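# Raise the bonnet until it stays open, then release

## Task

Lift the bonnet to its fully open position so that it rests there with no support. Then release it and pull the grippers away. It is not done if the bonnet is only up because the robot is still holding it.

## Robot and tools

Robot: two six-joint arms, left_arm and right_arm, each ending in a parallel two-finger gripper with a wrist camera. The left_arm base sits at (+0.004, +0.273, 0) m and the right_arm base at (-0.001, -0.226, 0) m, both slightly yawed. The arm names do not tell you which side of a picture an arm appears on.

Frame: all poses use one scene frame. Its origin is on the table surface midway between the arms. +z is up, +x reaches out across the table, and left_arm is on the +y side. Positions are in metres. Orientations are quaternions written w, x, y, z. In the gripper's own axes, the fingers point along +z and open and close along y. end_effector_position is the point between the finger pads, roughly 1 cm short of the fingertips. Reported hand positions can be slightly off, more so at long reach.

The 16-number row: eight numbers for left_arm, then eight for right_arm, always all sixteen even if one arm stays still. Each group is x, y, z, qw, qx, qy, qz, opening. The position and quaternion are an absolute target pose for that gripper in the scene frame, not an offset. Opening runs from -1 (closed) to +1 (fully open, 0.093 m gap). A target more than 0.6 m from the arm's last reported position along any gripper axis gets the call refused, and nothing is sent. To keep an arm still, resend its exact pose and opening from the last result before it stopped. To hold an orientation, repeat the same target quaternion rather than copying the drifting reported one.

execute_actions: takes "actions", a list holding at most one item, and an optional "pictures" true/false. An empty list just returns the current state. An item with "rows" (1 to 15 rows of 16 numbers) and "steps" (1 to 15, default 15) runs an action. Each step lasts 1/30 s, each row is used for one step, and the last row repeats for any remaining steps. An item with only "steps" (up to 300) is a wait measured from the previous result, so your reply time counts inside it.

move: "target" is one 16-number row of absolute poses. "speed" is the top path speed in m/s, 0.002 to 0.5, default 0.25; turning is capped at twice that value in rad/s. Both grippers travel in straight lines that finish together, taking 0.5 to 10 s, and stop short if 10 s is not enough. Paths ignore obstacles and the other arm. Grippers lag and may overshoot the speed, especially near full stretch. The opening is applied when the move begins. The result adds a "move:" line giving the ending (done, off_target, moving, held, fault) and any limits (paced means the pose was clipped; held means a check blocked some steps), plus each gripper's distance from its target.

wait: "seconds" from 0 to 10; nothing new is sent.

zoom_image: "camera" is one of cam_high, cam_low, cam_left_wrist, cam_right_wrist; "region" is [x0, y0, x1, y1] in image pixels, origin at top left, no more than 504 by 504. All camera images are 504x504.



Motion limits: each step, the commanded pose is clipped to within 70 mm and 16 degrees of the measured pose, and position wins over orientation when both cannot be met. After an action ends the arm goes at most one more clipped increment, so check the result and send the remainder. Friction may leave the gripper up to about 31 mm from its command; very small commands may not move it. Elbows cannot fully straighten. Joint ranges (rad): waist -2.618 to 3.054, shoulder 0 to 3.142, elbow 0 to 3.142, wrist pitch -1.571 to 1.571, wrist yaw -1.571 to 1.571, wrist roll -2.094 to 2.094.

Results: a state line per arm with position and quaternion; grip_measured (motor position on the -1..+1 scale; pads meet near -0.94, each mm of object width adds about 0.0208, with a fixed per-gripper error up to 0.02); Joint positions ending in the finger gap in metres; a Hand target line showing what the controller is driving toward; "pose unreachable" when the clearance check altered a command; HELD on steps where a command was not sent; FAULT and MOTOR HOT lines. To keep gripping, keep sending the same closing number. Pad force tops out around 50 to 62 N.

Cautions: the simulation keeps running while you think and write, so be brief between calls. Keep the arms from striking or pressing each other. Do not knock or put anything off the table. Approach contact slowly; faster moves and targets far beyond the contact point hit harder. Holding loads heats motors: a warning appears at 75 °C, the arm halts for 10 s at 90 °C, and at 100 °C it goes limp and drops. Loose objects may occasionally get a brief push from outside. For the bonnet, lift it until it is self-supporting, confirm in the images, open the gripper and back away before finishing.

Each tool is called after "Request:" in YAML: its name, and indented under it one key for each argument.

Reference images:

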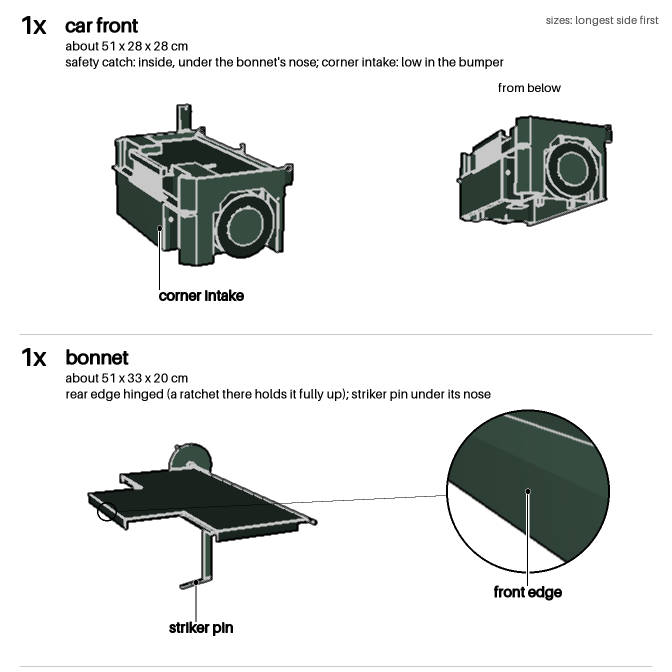

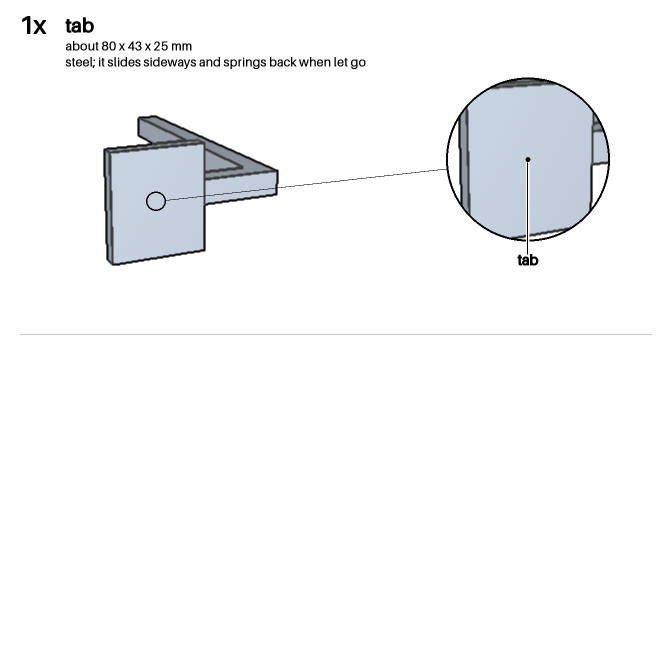

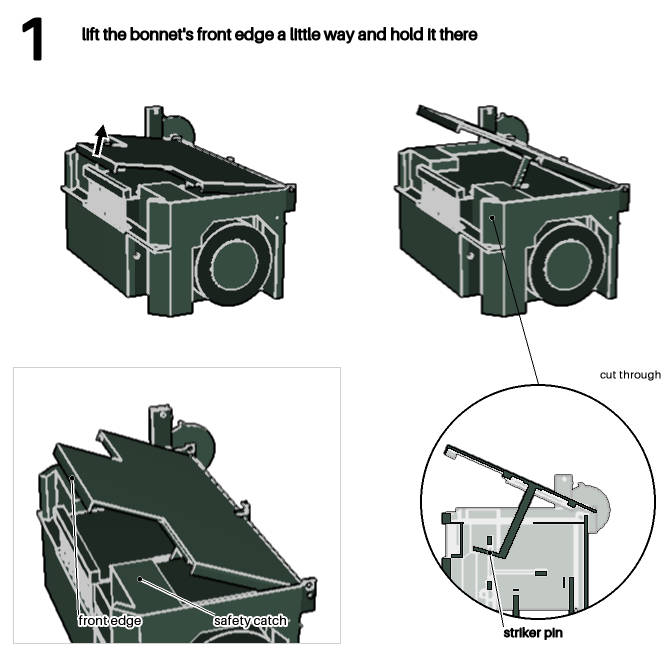

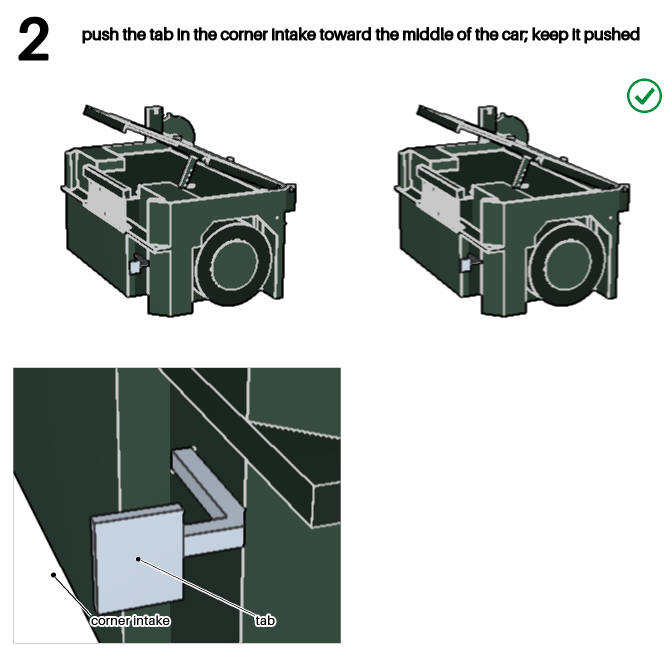

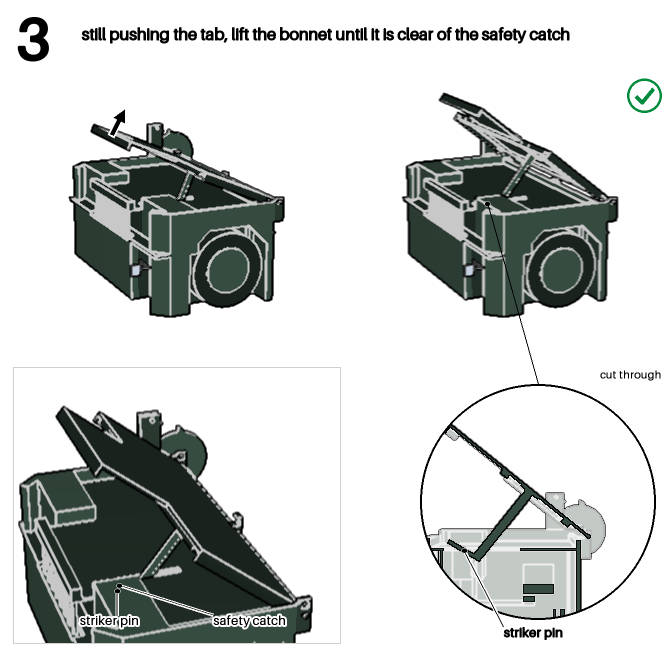

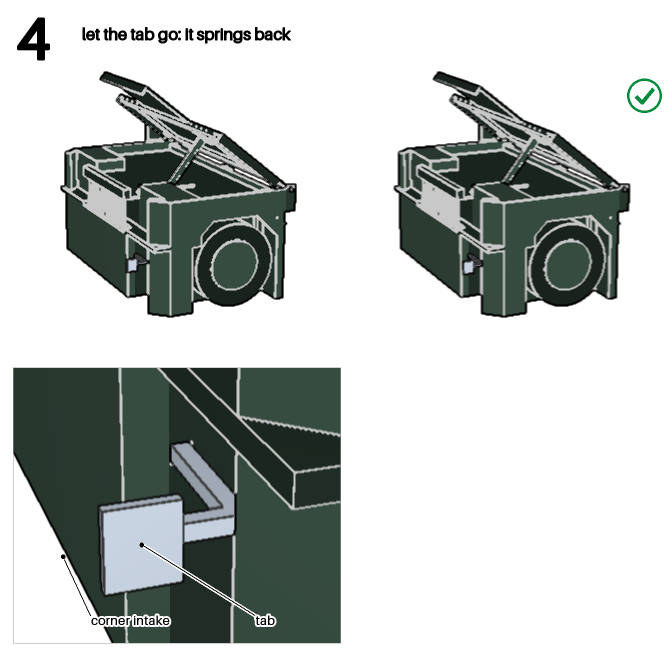

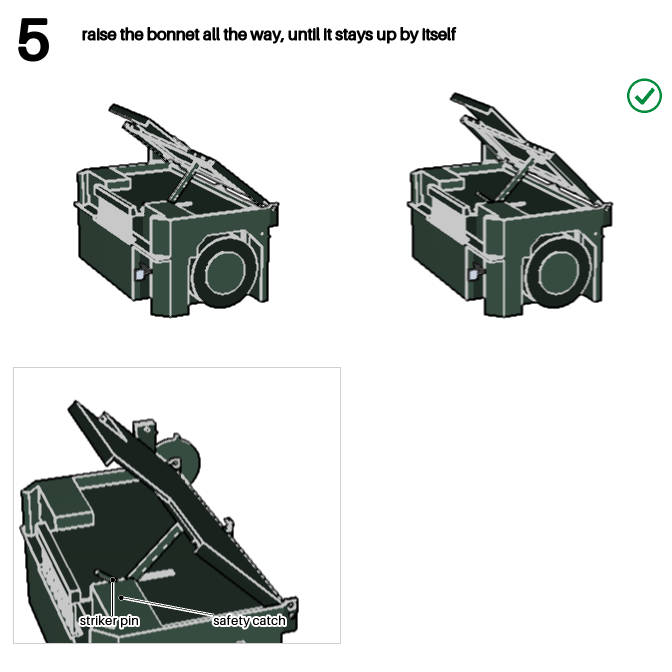

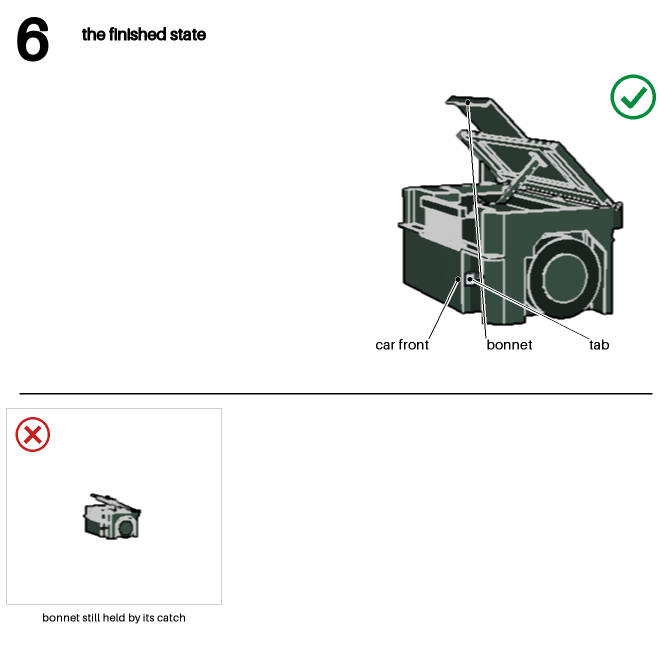

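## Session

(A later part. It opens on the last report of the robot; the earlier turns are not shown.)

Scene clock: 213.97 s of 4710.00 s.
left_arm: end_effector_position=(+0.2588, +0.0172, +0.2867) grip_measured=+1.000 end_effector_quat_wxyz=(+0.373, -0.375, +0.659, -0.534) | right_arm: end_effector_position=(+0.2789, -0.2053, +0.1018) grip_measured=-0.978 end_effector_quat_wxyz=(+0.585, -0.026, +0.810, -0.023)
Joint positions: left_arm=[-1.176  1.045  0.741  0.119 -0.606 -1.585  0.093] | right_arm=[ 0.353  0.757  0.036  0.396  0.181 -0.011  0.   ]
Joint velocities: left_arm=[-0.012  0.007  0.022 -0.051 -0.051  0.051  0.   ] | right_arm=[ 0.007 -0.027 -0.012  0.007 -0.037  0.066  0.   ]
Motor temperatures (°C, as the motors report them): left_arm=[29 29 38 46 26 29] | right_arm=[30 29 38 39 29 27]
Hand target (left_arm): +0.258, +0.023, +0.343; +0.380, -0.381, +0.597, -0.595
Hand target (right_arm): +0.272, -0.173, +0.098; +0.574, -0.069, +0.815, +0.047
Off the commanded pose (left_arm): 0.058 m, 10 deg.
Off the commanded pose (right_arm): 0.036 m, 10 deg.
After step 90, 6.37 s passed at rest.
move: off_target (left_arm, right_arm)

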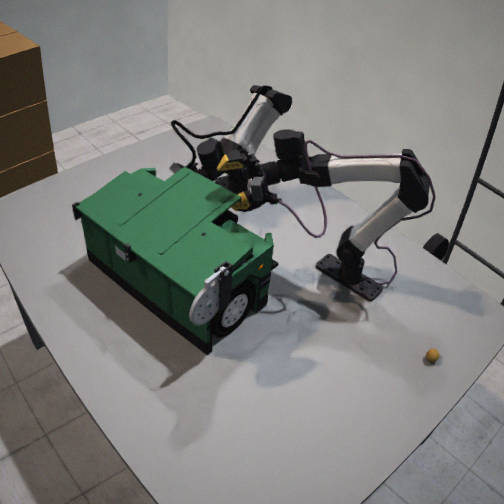

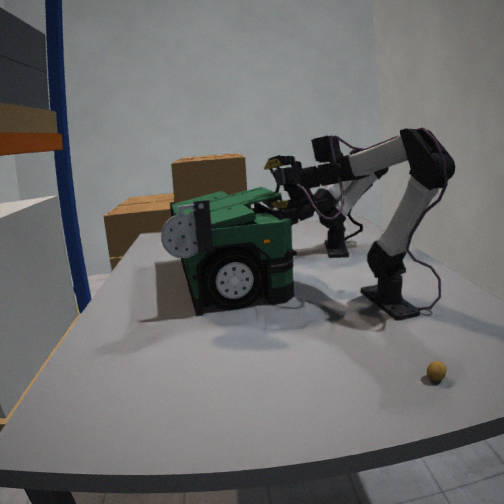

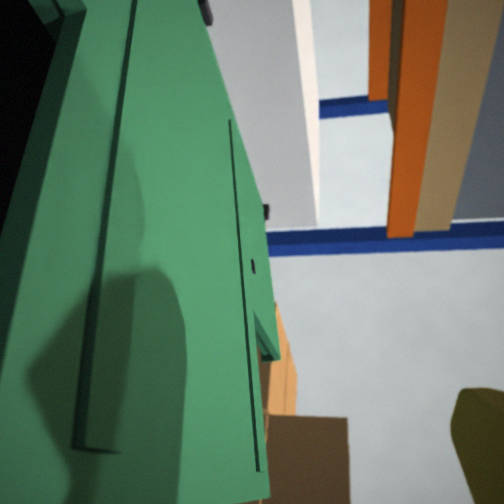

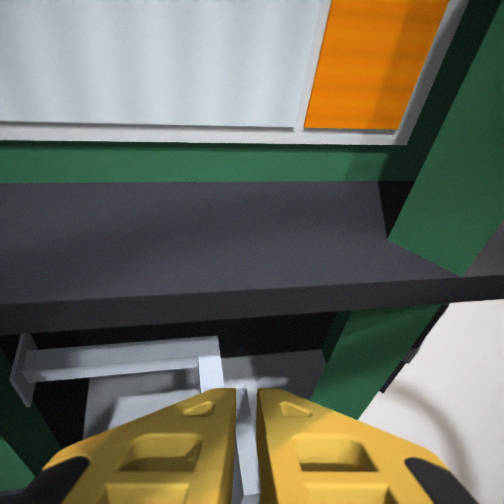

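Request:
move:
  target: [0.258,0.018,0.285,0.38,-0.38,0.596,-0.596,1, 0.27,-0.14,0.098,0.560,-0.177,0.799,0.124,-1]
  speed: 0.03

Scene clock: 230.60 s of 4710.00 s.
left_arm: end_effector_position=(+0.2597, +0.0203, +0.2867) grip_measured=+1.000 end_effector_quat_wxyz=(+0.377, -0.384, +0.596, -0.596) | right_arm: end_effector_position=(+0.2631, -0.1405, +0.0911) grip_measured=-0.985 end_effector_quat_wxyz=(+0.550, -0.173, +0.808, +0.124)
Joint positions: left_arm=[-1.176  1.05   0.593  0.451 -0.623 -1.584  0.093] | right_arm=[ 0.333  0.778  0.049  0.343 -0.25  -0.091  0.   ]
Joint velocities: left_arm=[ 0.017  0.007  0.002  0.066 -0.081 -0.051  0.   ] | right_arm=[-0.002  0.002  0.002  0.007 -0.007  0.007  0.   ]
Motor temperatures (°C, as the motors report them): left_arm=[29 29 39 47 26 29] | right_arm=[30 29 39 39 30 27]
Hand target (left_arm): +0.258, +0.019, +0.285; +0.379, -0.381, +0.596, -0.597
Hand target (right_arm): +0.268, -0.140, +0.099; +0.558, -0.177, +0.802, +0.123
Off the commanded pose (left_arm): 0.003 m, 1 deg.
Off the commanded pose (right_arm): 0.010 m, 2 deg.
After step 90, 5.07 s passed at rest.
move: done; limits=paced

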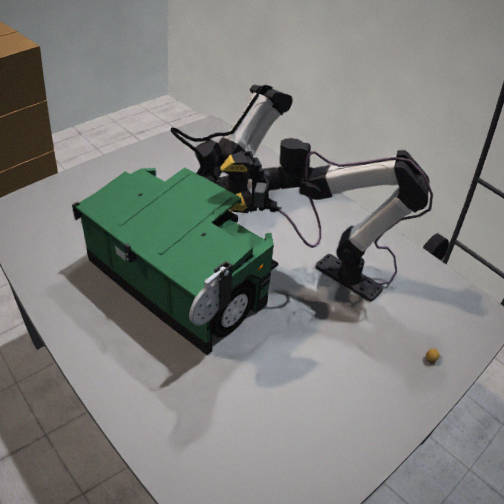

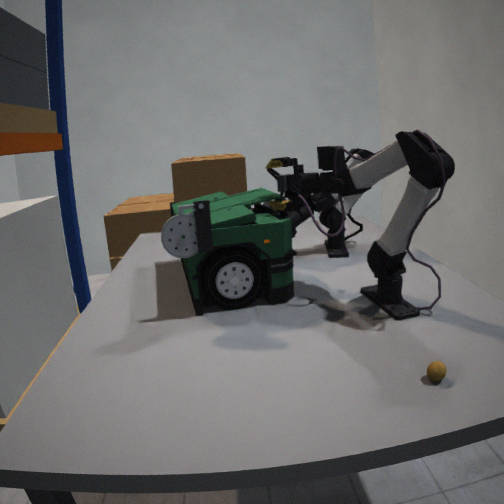

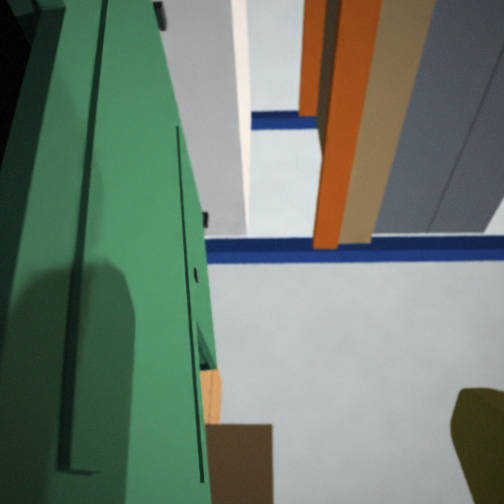

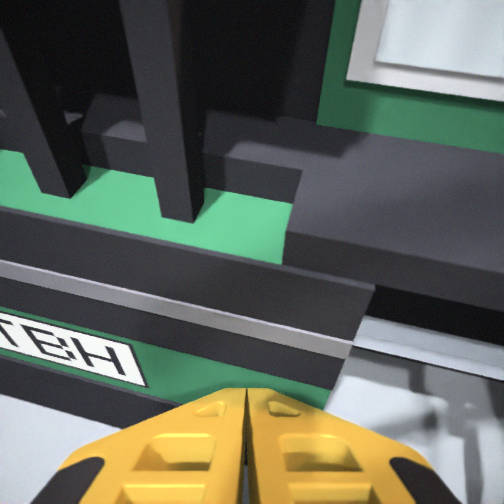

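Request:
move:
  target: [0.258,0.018,0.285,0.38,-0.38,0.596,-0.596,1, 0.235,-0.19,0.105,0.572,-0.071,0.816,0.05,-0.4]
  speed: 0.08

Request:
move:
  target: [0.258,0.018,0.285,0.38,-0.38,0.596,-0.596,1, 0.25,-0.208,0.1,0.572,-0.071,0.816,0.05,-0.4]
  speed: 0.05

Scene clock: 239.93 s of 4710.00 s.
left_arm: end_effector_position=(+0.2598, +0.0204, +0.2874) grip_measured=+1.000 end_effector_quat_wxyz=(+0.378, -0.384, +0.595, -0.597) | right_arm: end_effector_position=(+0.2376, -0.1853, +0.1077) grip_measured=-0.402 end_effector_quat_wxyz=(+0.575, -0.083, +0.812, +0.055)
Joint positions: left_arm=[-1.176  1.05   0.593  0.454 -0.624 -1.582  0.093] | right_arm=[ 0.288  0.213  0.049 -0.176 -0.075 -0.032  0.026]
Joint velocities: left_arm=[-0.022  0.017  0.007  0.066 -0.037 -0.037  0.   ] | right_arm=[-0.022 -0.012  0.002 -0.022 -0.051  0.022 -0.   ]
Motor temperatures (°C, as the motors report them): left_arm=[29 29 38 46 26 29] | right_arm=[30 29 40 40 29 27]
Hand target (left_arm): +0.258, +0.018, +0.285; +0.380, -0.380, +0.596, -0.596
Hand target (right_arm): +0.237, -0.190, +0.104; +0.573, -0.072, +0.815, +0.050
Off the commanded pose (left_arm): 0.004 m, 1 deg.
Off the commanded pose (right_arm): 0.006 m, 2 deg.
After step 90, 3.93 s passed at rest.
move: done

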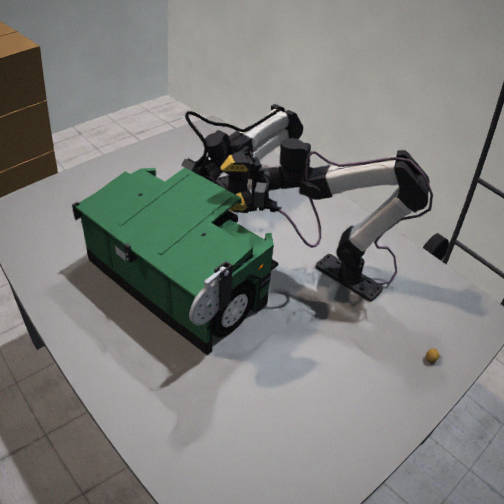

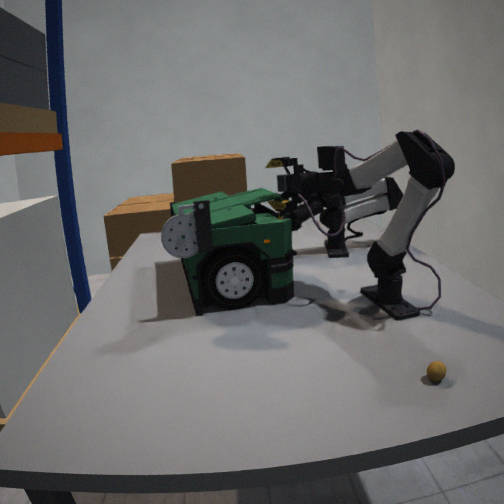

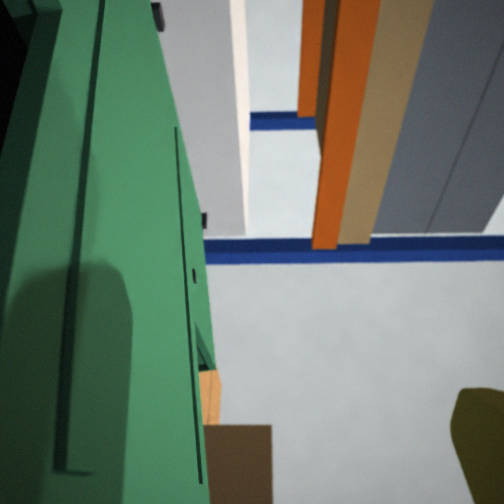

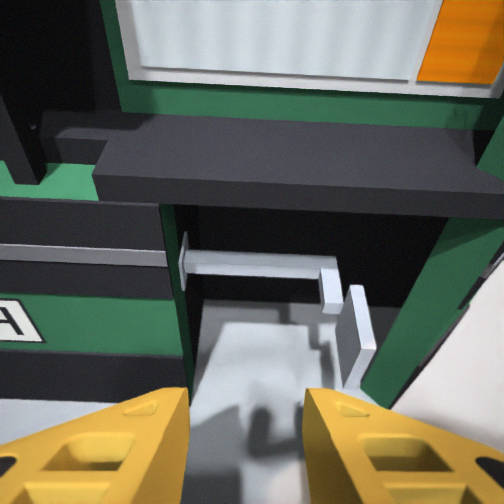

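Scene clock: 241.07 s of 4710.00 s.
left_arm: end_effector_position=(+0.2598, +0.0204, +0.2874) grip_measured=+1.000 end_effector_quat_wxyz=(+0.378, -0.384, +0.595, -0.597) | right_arm: end_effector_position=(+0.2500, -0.2075, +0.1097) grip_measured=-0.402 end_effector_quat_wxyz=(+0.580, -0.070, +0.810, +0.047)
Joint positions: left_arm=[-1.176  1.05   0.593  0.454 -0.624 -1.582  0.093] | right_arm=[ 0.087  0.355  0.049 -0.032 -0.236 -0.087  0.026]
Joint velocities: left_arm=[ 0.007 -0.007  0.012  0.051  0.037  0.022  0.   ] | right_arm=[-0.002  0.002 -0.017 -0.022 -0.051  0.007  0.001]
Motor temperatures (°C, as the motors report them): left_arm=[29 29 38 46 26 29] | right_arm=[30 29 40 41 29 27]
Hand target (left_arm): +0.258, +0.018, +0.285; +0.380, -0.380, +0.596, -0.596
Hand target (right_arm): +0.249, -0.208, +0.100; +0.572, -0.072, +0.816, +0.048
Off the commanded pose (left_arm): 0.004 m, 1 deg.
Off the commanded pose (right_arm): 0.010 m, 1 deg.
move: done

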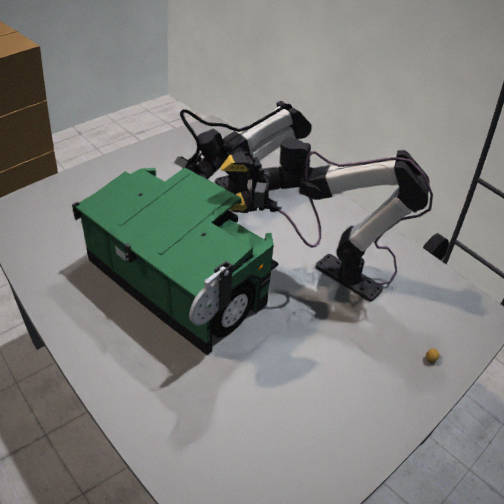

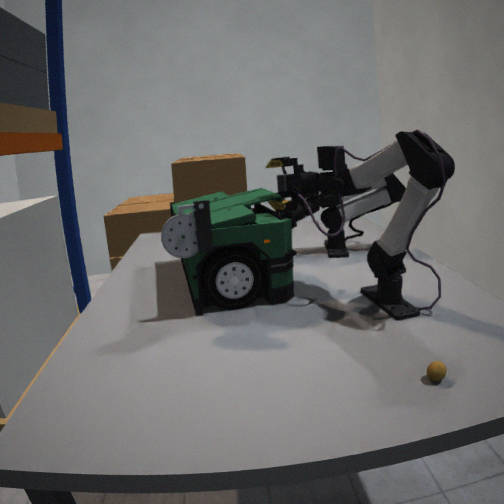

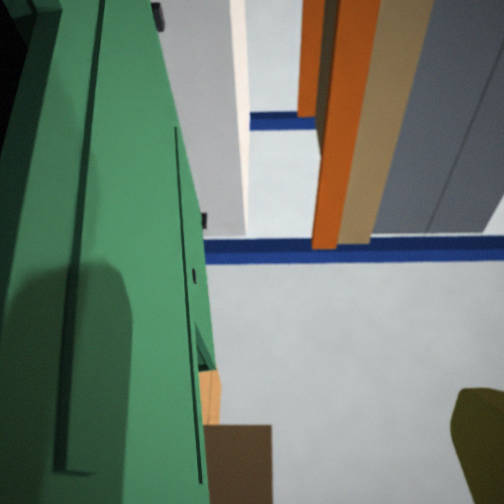

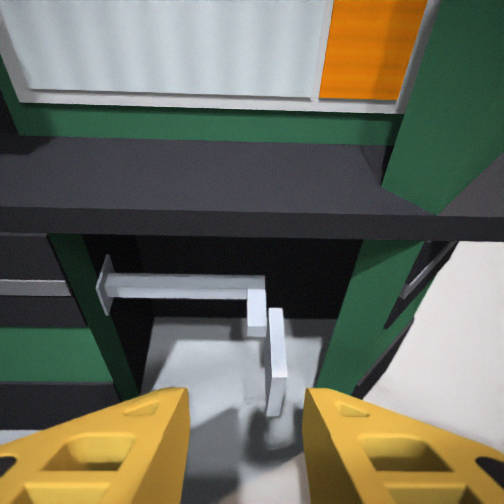

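Request:
move:
  target: [0.291,-0.0,0,0,0,0,0,0,0,0,0,0,0,0,0,0]
  speed: 0.002

action 0: the call gives left_arm/qw, left_arm/qx, left_arm/qy, left_arm/qz that name no orientation (all zero or nearly, or too large to normalise), so nothing of the call was run and nothing moved. Give a quaternion of ordinary size, such as one of length 1.

Request:
move:
  target: [0.258,0.018,0.285,0.38,-0.38,0.596,-0.596,1, 0.292,-0.204,0.09,0.572,-0.071,0.816,0.05,-0.4]
  speed: 0.04

Scene clock: 249.43 s of 4710.00 s.
left_arm: end_effector_position=(+0.2599, +0.0205, +0.2874) grip_measured=+1.000 end_effector_quat_wxyz=(+0.378, -0.384, +0.595, -0.597) | right_arm: end_effector_position=(+0.2890, -0.2048, +0.0891) grip_measured=-0.402 end_effector_quat_wxyz=(+0.569, -0.073, +0.817, +0.050)
Joint positions: left_arm=[-1.176  1.05   0.593  0.455 -0.625 -1.582  0.093] | right_arm=[ 0.123  0.945  0.049  0.534 -0.208 -0.079  0.026]
Joint velocities: left_arm=[ 0.017  0.012 -0.002  0.037  0.022  0.051  0.   ] | right_arm=[-0.007  0.007  0.002 -0.051 -0.022 -0.037  0.   ]
Motor temperatures (°C, as the motors report them): left_arm=[29 29 38 46 26 29] | right_arm=[30 29 39 42 29 27]
Hand target (left_arm): +0.258, +0.018, +0.285; +0.380, -0.380, +0.596, -0.596
Hand target (right_arm): +0.292, -0.204, +0.090; +0.571, -0.070, +0.816, +0.050
Off the commanded pose (left_arm): 0.004 m, 1 deg.
Off the commanded pose (right_arm): 0.003 m, 0 deg.
After step 90, 3.53 s passed at rest.
move: done

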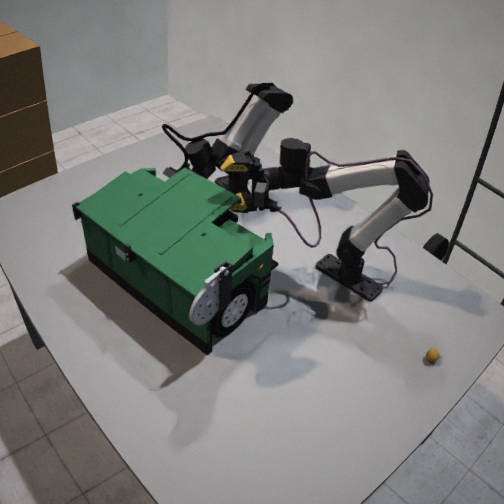

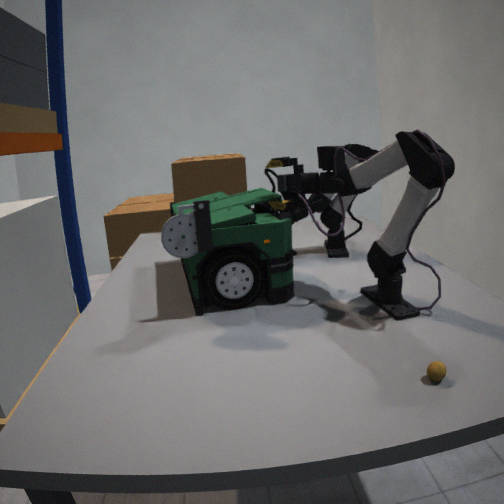

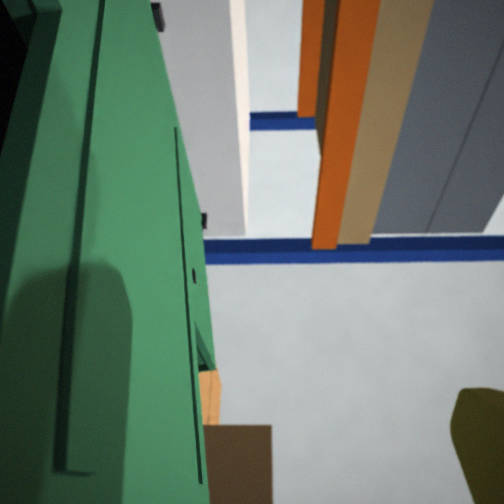

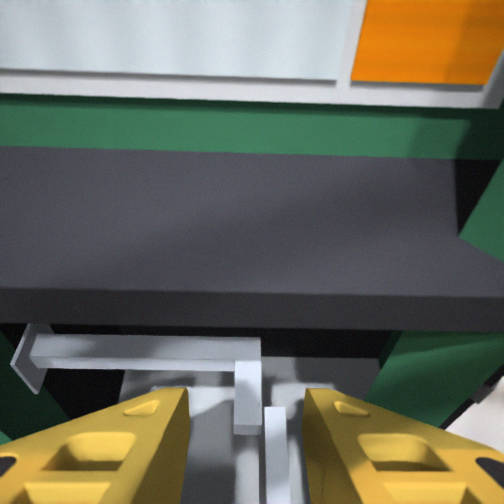

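Request:
move:
  target: [0.258,0.018,0.285,0.38,-0.38,0.596,-0.596,1, 0.288,-0.165,0.09,0.568,-0.114,0.811,0.08,-0.4]
  speed: 0.025

Scene clock: 255.57 s of 4710.00 s.
left_arm: end_effector_position=(+0.2599, +0.0205, +0.2874) grip_measured=+1.000 end_effector_quat_wxyz=(+0.378, -0.384, +0.595, -0.596) | right_arm: end_effector_position=(+0.2900, -0.1978, +0.0887) grip_measured=-0.400 end_effector_quat_wxyz=(+0.570, -0.067, +0.819, +0.018)
Joint positions: left_arm=[-1.176  1.05   0.593  0.454 -0.625 -1.581  0.093] | right_arm=[ 0.248  0.945  0.049  0.538 -0.033 -0.063  0.026]
Joint velocities: left_arm=[ 0.002 -0.012 -0.002  0.022  0.051 -0.051  0.   ] | right_arm=[ 0.012 -0.017  0.007  0.037 -0.007 -0.022 -0.001]
Motor temperatures (°C, as the motors report them): left_arm=[29 29 38 46 26 29] | right_arm=[30 29 39 42 28 27]
Hand target (left_arm): +0.258, +0.018, +0.285; +0.380, -0.380, +0.597, -0.596
Hand target (right_arm): +0.285, -0.167, +0.091; +0.567, -0.112, +0.812, +0.080
Off the commanded pose (left_arm): 0.004 m, 1 deg.
Off the commanded pose (right_arm): 0.033 m, 9 deg.
After step 90, 0.83 s passed at rest.
move: off_target (right_arm)

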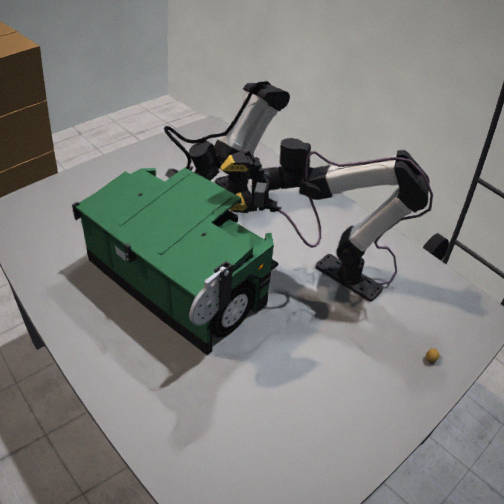

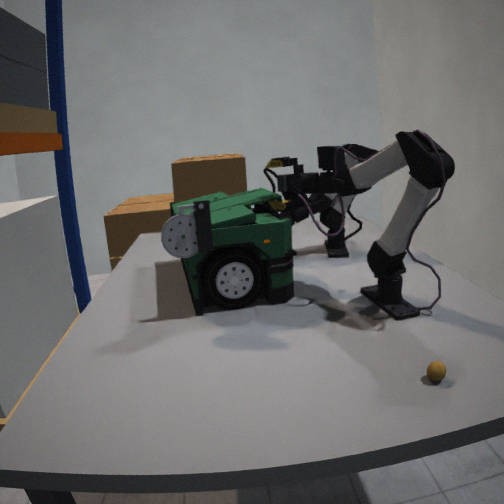

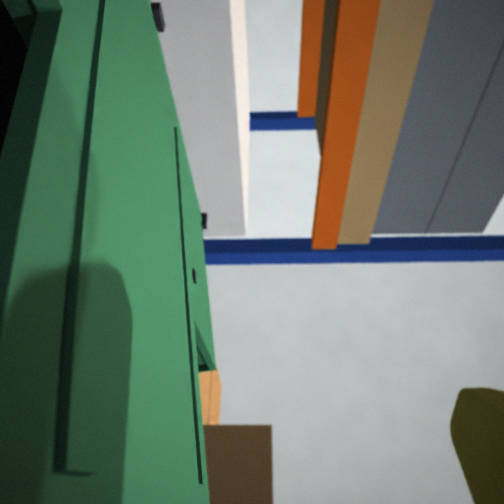

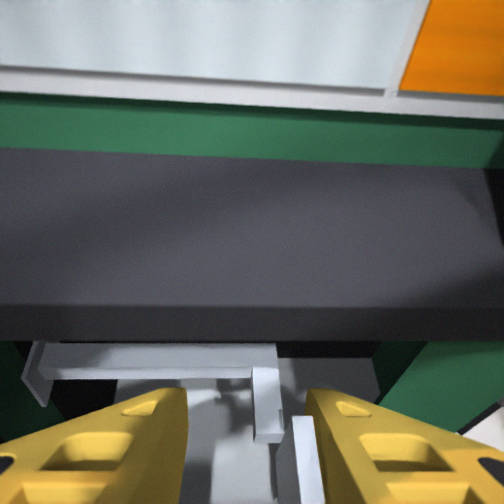

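Request:
move:
  target: [0.258,0.018,0.285,0.38,-0.38,0.596,-0.596,1, 0.286,-0.135,0.09,0.560,-0.177,0.799,0.124,-0.4]
  speed: 0.025

Scene clock: 268.00 s of 4710.00 s.
left_arm: end_effector_position=(+0.2599, +0.0205, +0.2874) grip_measured=+1.000 end_effector_quat_wxyz=(+0.378, -0.384, +0.595, -0.597) | right_arm: end_effector_position=(+0.2699, -0.1945, +0.0926) grip_measured=-0.399 end_effector_quat_wxyz=(+0.575, +0.001, +0.807, -0.132)
Joint positions: left_arm=[-1.176  1.05   0.593  0.455 -0.625 -1.581  0.093] | right_arm=[0.704 0.945 0.049 0.481 0.717 0.057 0.026]
Joint velocities: left_arm=[-0.017  0.007 -0.002 -0.022  0.022 -0.037  0.   ] | right_arm=[ 0.066  0.007  0.022 -0.037  0.081 -0.051 -0.   ]
Motor temperatures (°C, as the motors report them): left_arm=[29 29 38 46 26 29] | right_arm=[30 29 40 42 31 27]
Hand target (left_arm): +0.258, +0.018, +0.285; +0.380, -0.380, +0.596, -0.596
Hand target (right_arm): +0.272, -0.140, +0.095; +0.575, -0.075, +0.814, -0.023
Off the commanded pose (left_arm): 0.004 m, 1 deg.
Off the commanded pose (right_arm): 0.062 m, 36 deg; orientation clipped at the last step of the last action.
move: off_target (right_arm); limits=paced

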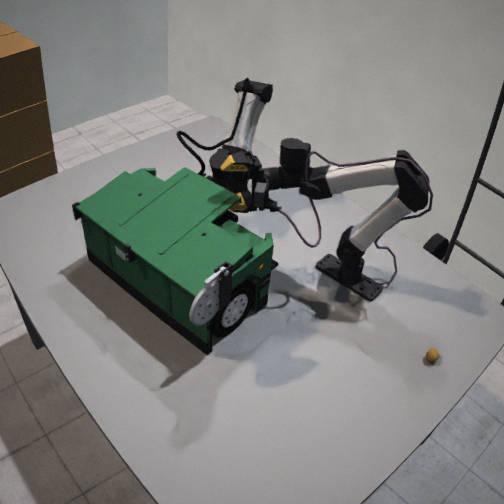

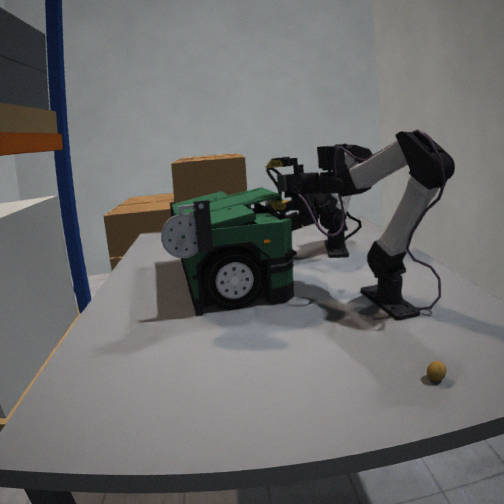

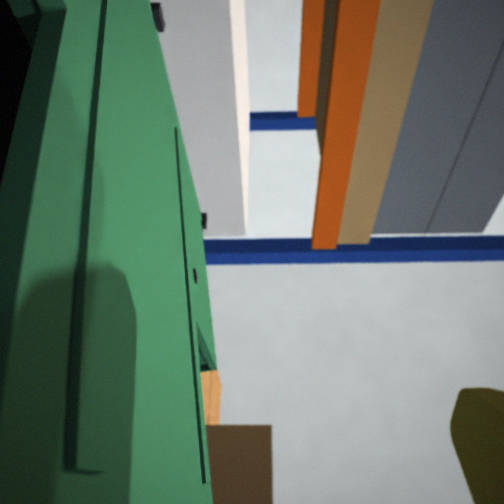

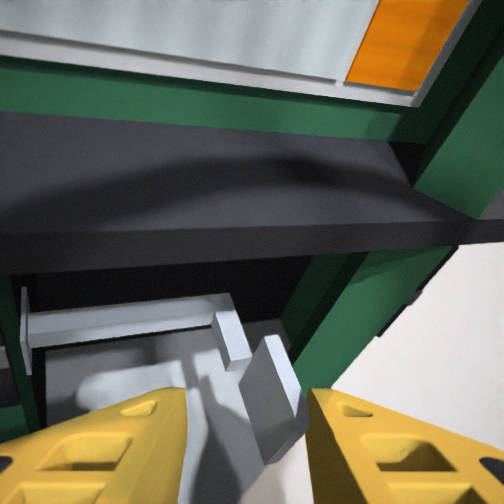

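Request:
move:
  target: [0.262,0.018,0.34,0.38,-0.38,0.596,-0.596,1, 0.285,-0.203,0.09,0.572,-0.071,0.816,0.05,-0.4]
  speed: 0.04

Request:
zoom_image:
  camera: "cam_low"
  region: [230, 150, 330, 230]

Request:
zoom_image:
  camera: "cam_high"
  region: [190, 140, 310, 240]

Scene clock: 282.03 s of 4710.00 s.
left_arm: end_effector_position=(+0.2595, +0.0166, +0.2836) grip_measured=+1.000 end_effector_quat_wxyz=(+0.375, -0.375, +0.657, -0.536) | right_arm: end_effector_position=(+0.2848, -0.2023, +0.0949) grip_measured=-0.399 end_effector_quat_wxyz=(+0.573, -0.070, +0.815, +0.045)
Joint positions: left_arm=[-1.176  1.05   0.725  0.147 -0.609 -1.581  0.093] | right_arm=[ 0.154  0.857  0.049  0.458 -0.169 -0.07   0.026]
Joint velocities: left_arm=[-0.007 -0.017 -0.012 -0.022  0.037  0.095  0.   ] | right_arm=[ 0.002  0.042 -0.002 -0.007 -0.066 -0.066 -0.001]
Motor temperatures (°C, as the motors report them): left_arm=[29 29 38 47 26 29] | right_arm=[31 29 41 41 31 27]
Hand target (left_arm): +0.259, +0.023, +0.339; +0.380, -0.381, +0.597, -0.596
Hand target (right_arm): +0.285, -0.203, +0.092; +0.571, -0.074, +0.816, +0.045
Off the commanded pose (left_arm): 0.056 m, 10 deg.
Off the commanded pose (right_arm): 0.005 m, 1 deg.
After step 90, 5.73 s passed at rest.
move: off_target (left_arm)

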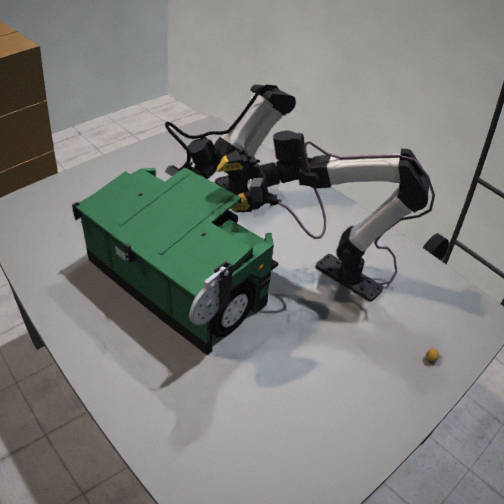

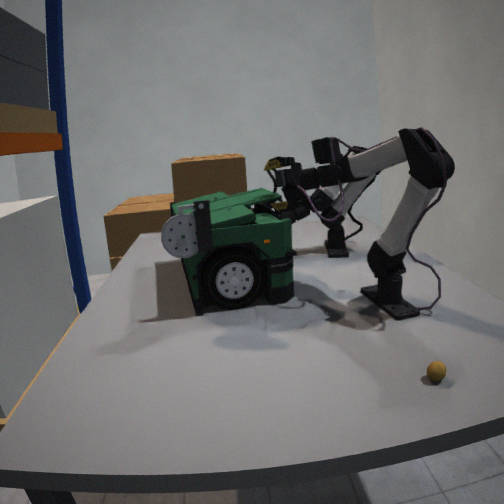

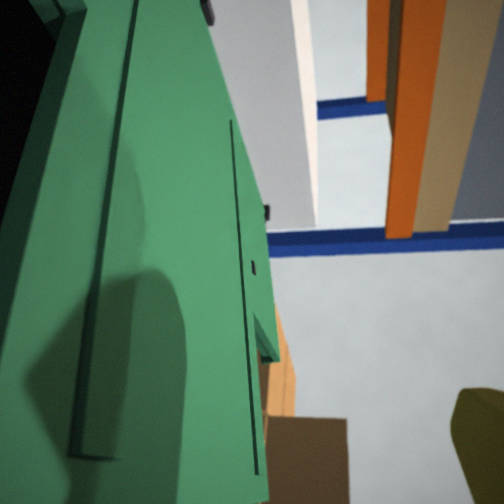

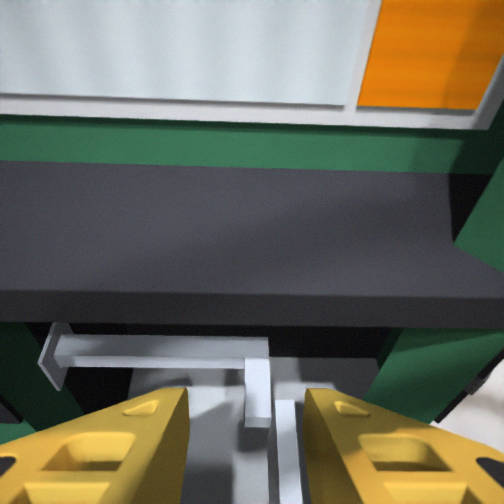

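Region (230, 150, 330, 230) of cam_low's 504x504 image, scaled by 5.040, with more detail than that image has; it fills the top 403 rows of this view, and the rest is white.

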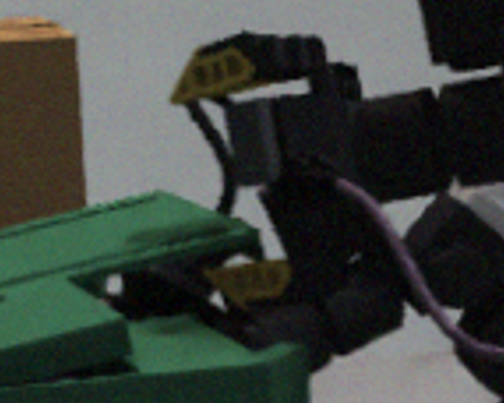

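Region (190, 140, 310, 240) of cam_high's 504x504 image, scaled by 4.200, with more detail than that image has.

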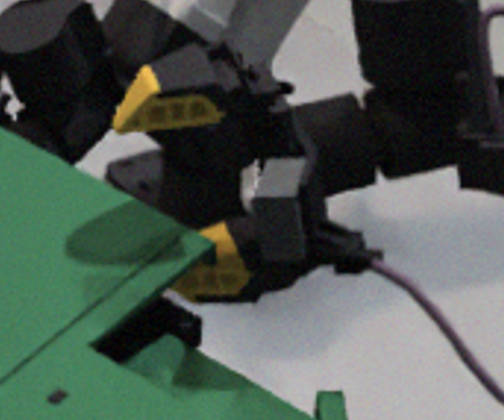

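Request:
move:
  target: [0.262,0.018,0.36,0.453,-0.289,0.453,-0.711,1, 0.285,-0.203,0.09,0.572,-0.071,0.816,0.05,-0.4]
  speed: 0.04

Scene clock: 303.23 s of 4710.00 s.
left_arm: end_effector_position=(+0.2655, +0.0129, +0.2938) grip_measured=+1.000 end_effector_quat_wxyz=(-0.445, +0.306, -0.557, +0.631) | right_arm: end_effector_position=(+0.2863, -0.2006, +0.0964) grip_measured=-0.399 end_effector_quat_wxyz=(+0.577, -0.074, +0.812, +0.049)
Joint positions: left_arm=[-1.149  1.191  0.48   0.942 -0.563 -1.334  0.093] | right_arm=[ 0.153  0.874  0.049  0.483 -0.18  -0.071  0.026]
Joint velocities: left_arm=[ 0.012  0.012 -0.002  0.037  0.007  0.007  0.   ] | right_arm=[-0.012 -0.017 -0.007 -0.022 -0.007 -0.022  0.001]
Motor temperatures (°C, as the motors report them): left_arm=[29 30 42 53 26 29] | right_arm=[30 29 40 43 30 27]
Hand target (left_arm): +0.257, +0.026, +0.355; -0.449, +0.293, -0.461, +0.707
Hand target (right_arm): +0.285, -0.203, +0.090; +0.572, -0.071, +0.816, +0.050
Off the commanded pose (left_arm): 0.067 m, 15 deg.
Off the commanded pose (right_arm): 0.007 m, 1 deg.
After step 90, 10.60 s passed at rest.
move: off_target (left_arm)

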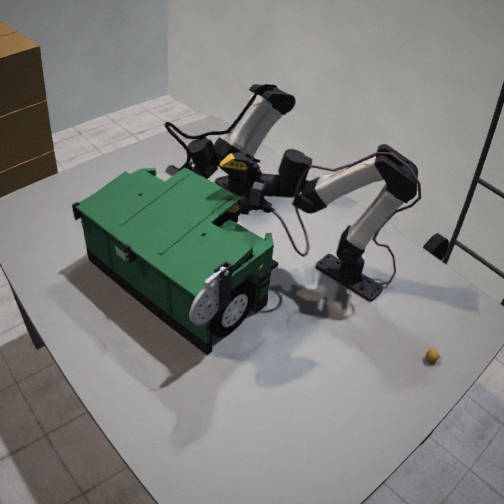

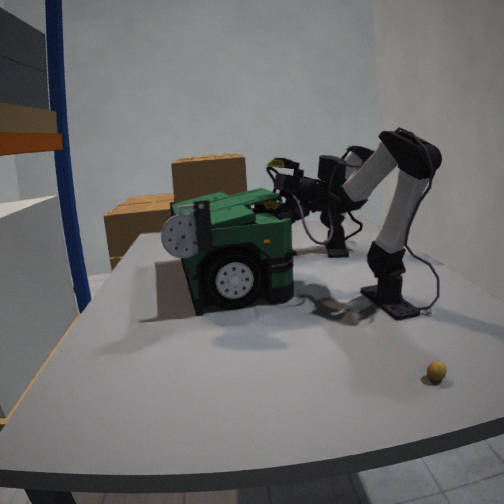

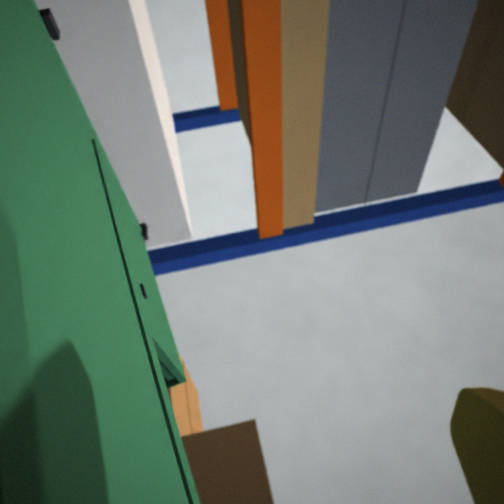

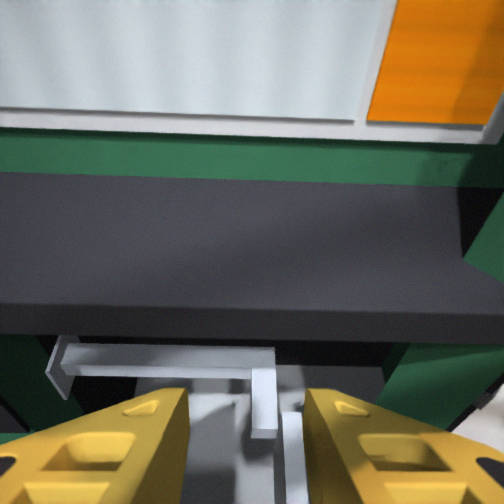

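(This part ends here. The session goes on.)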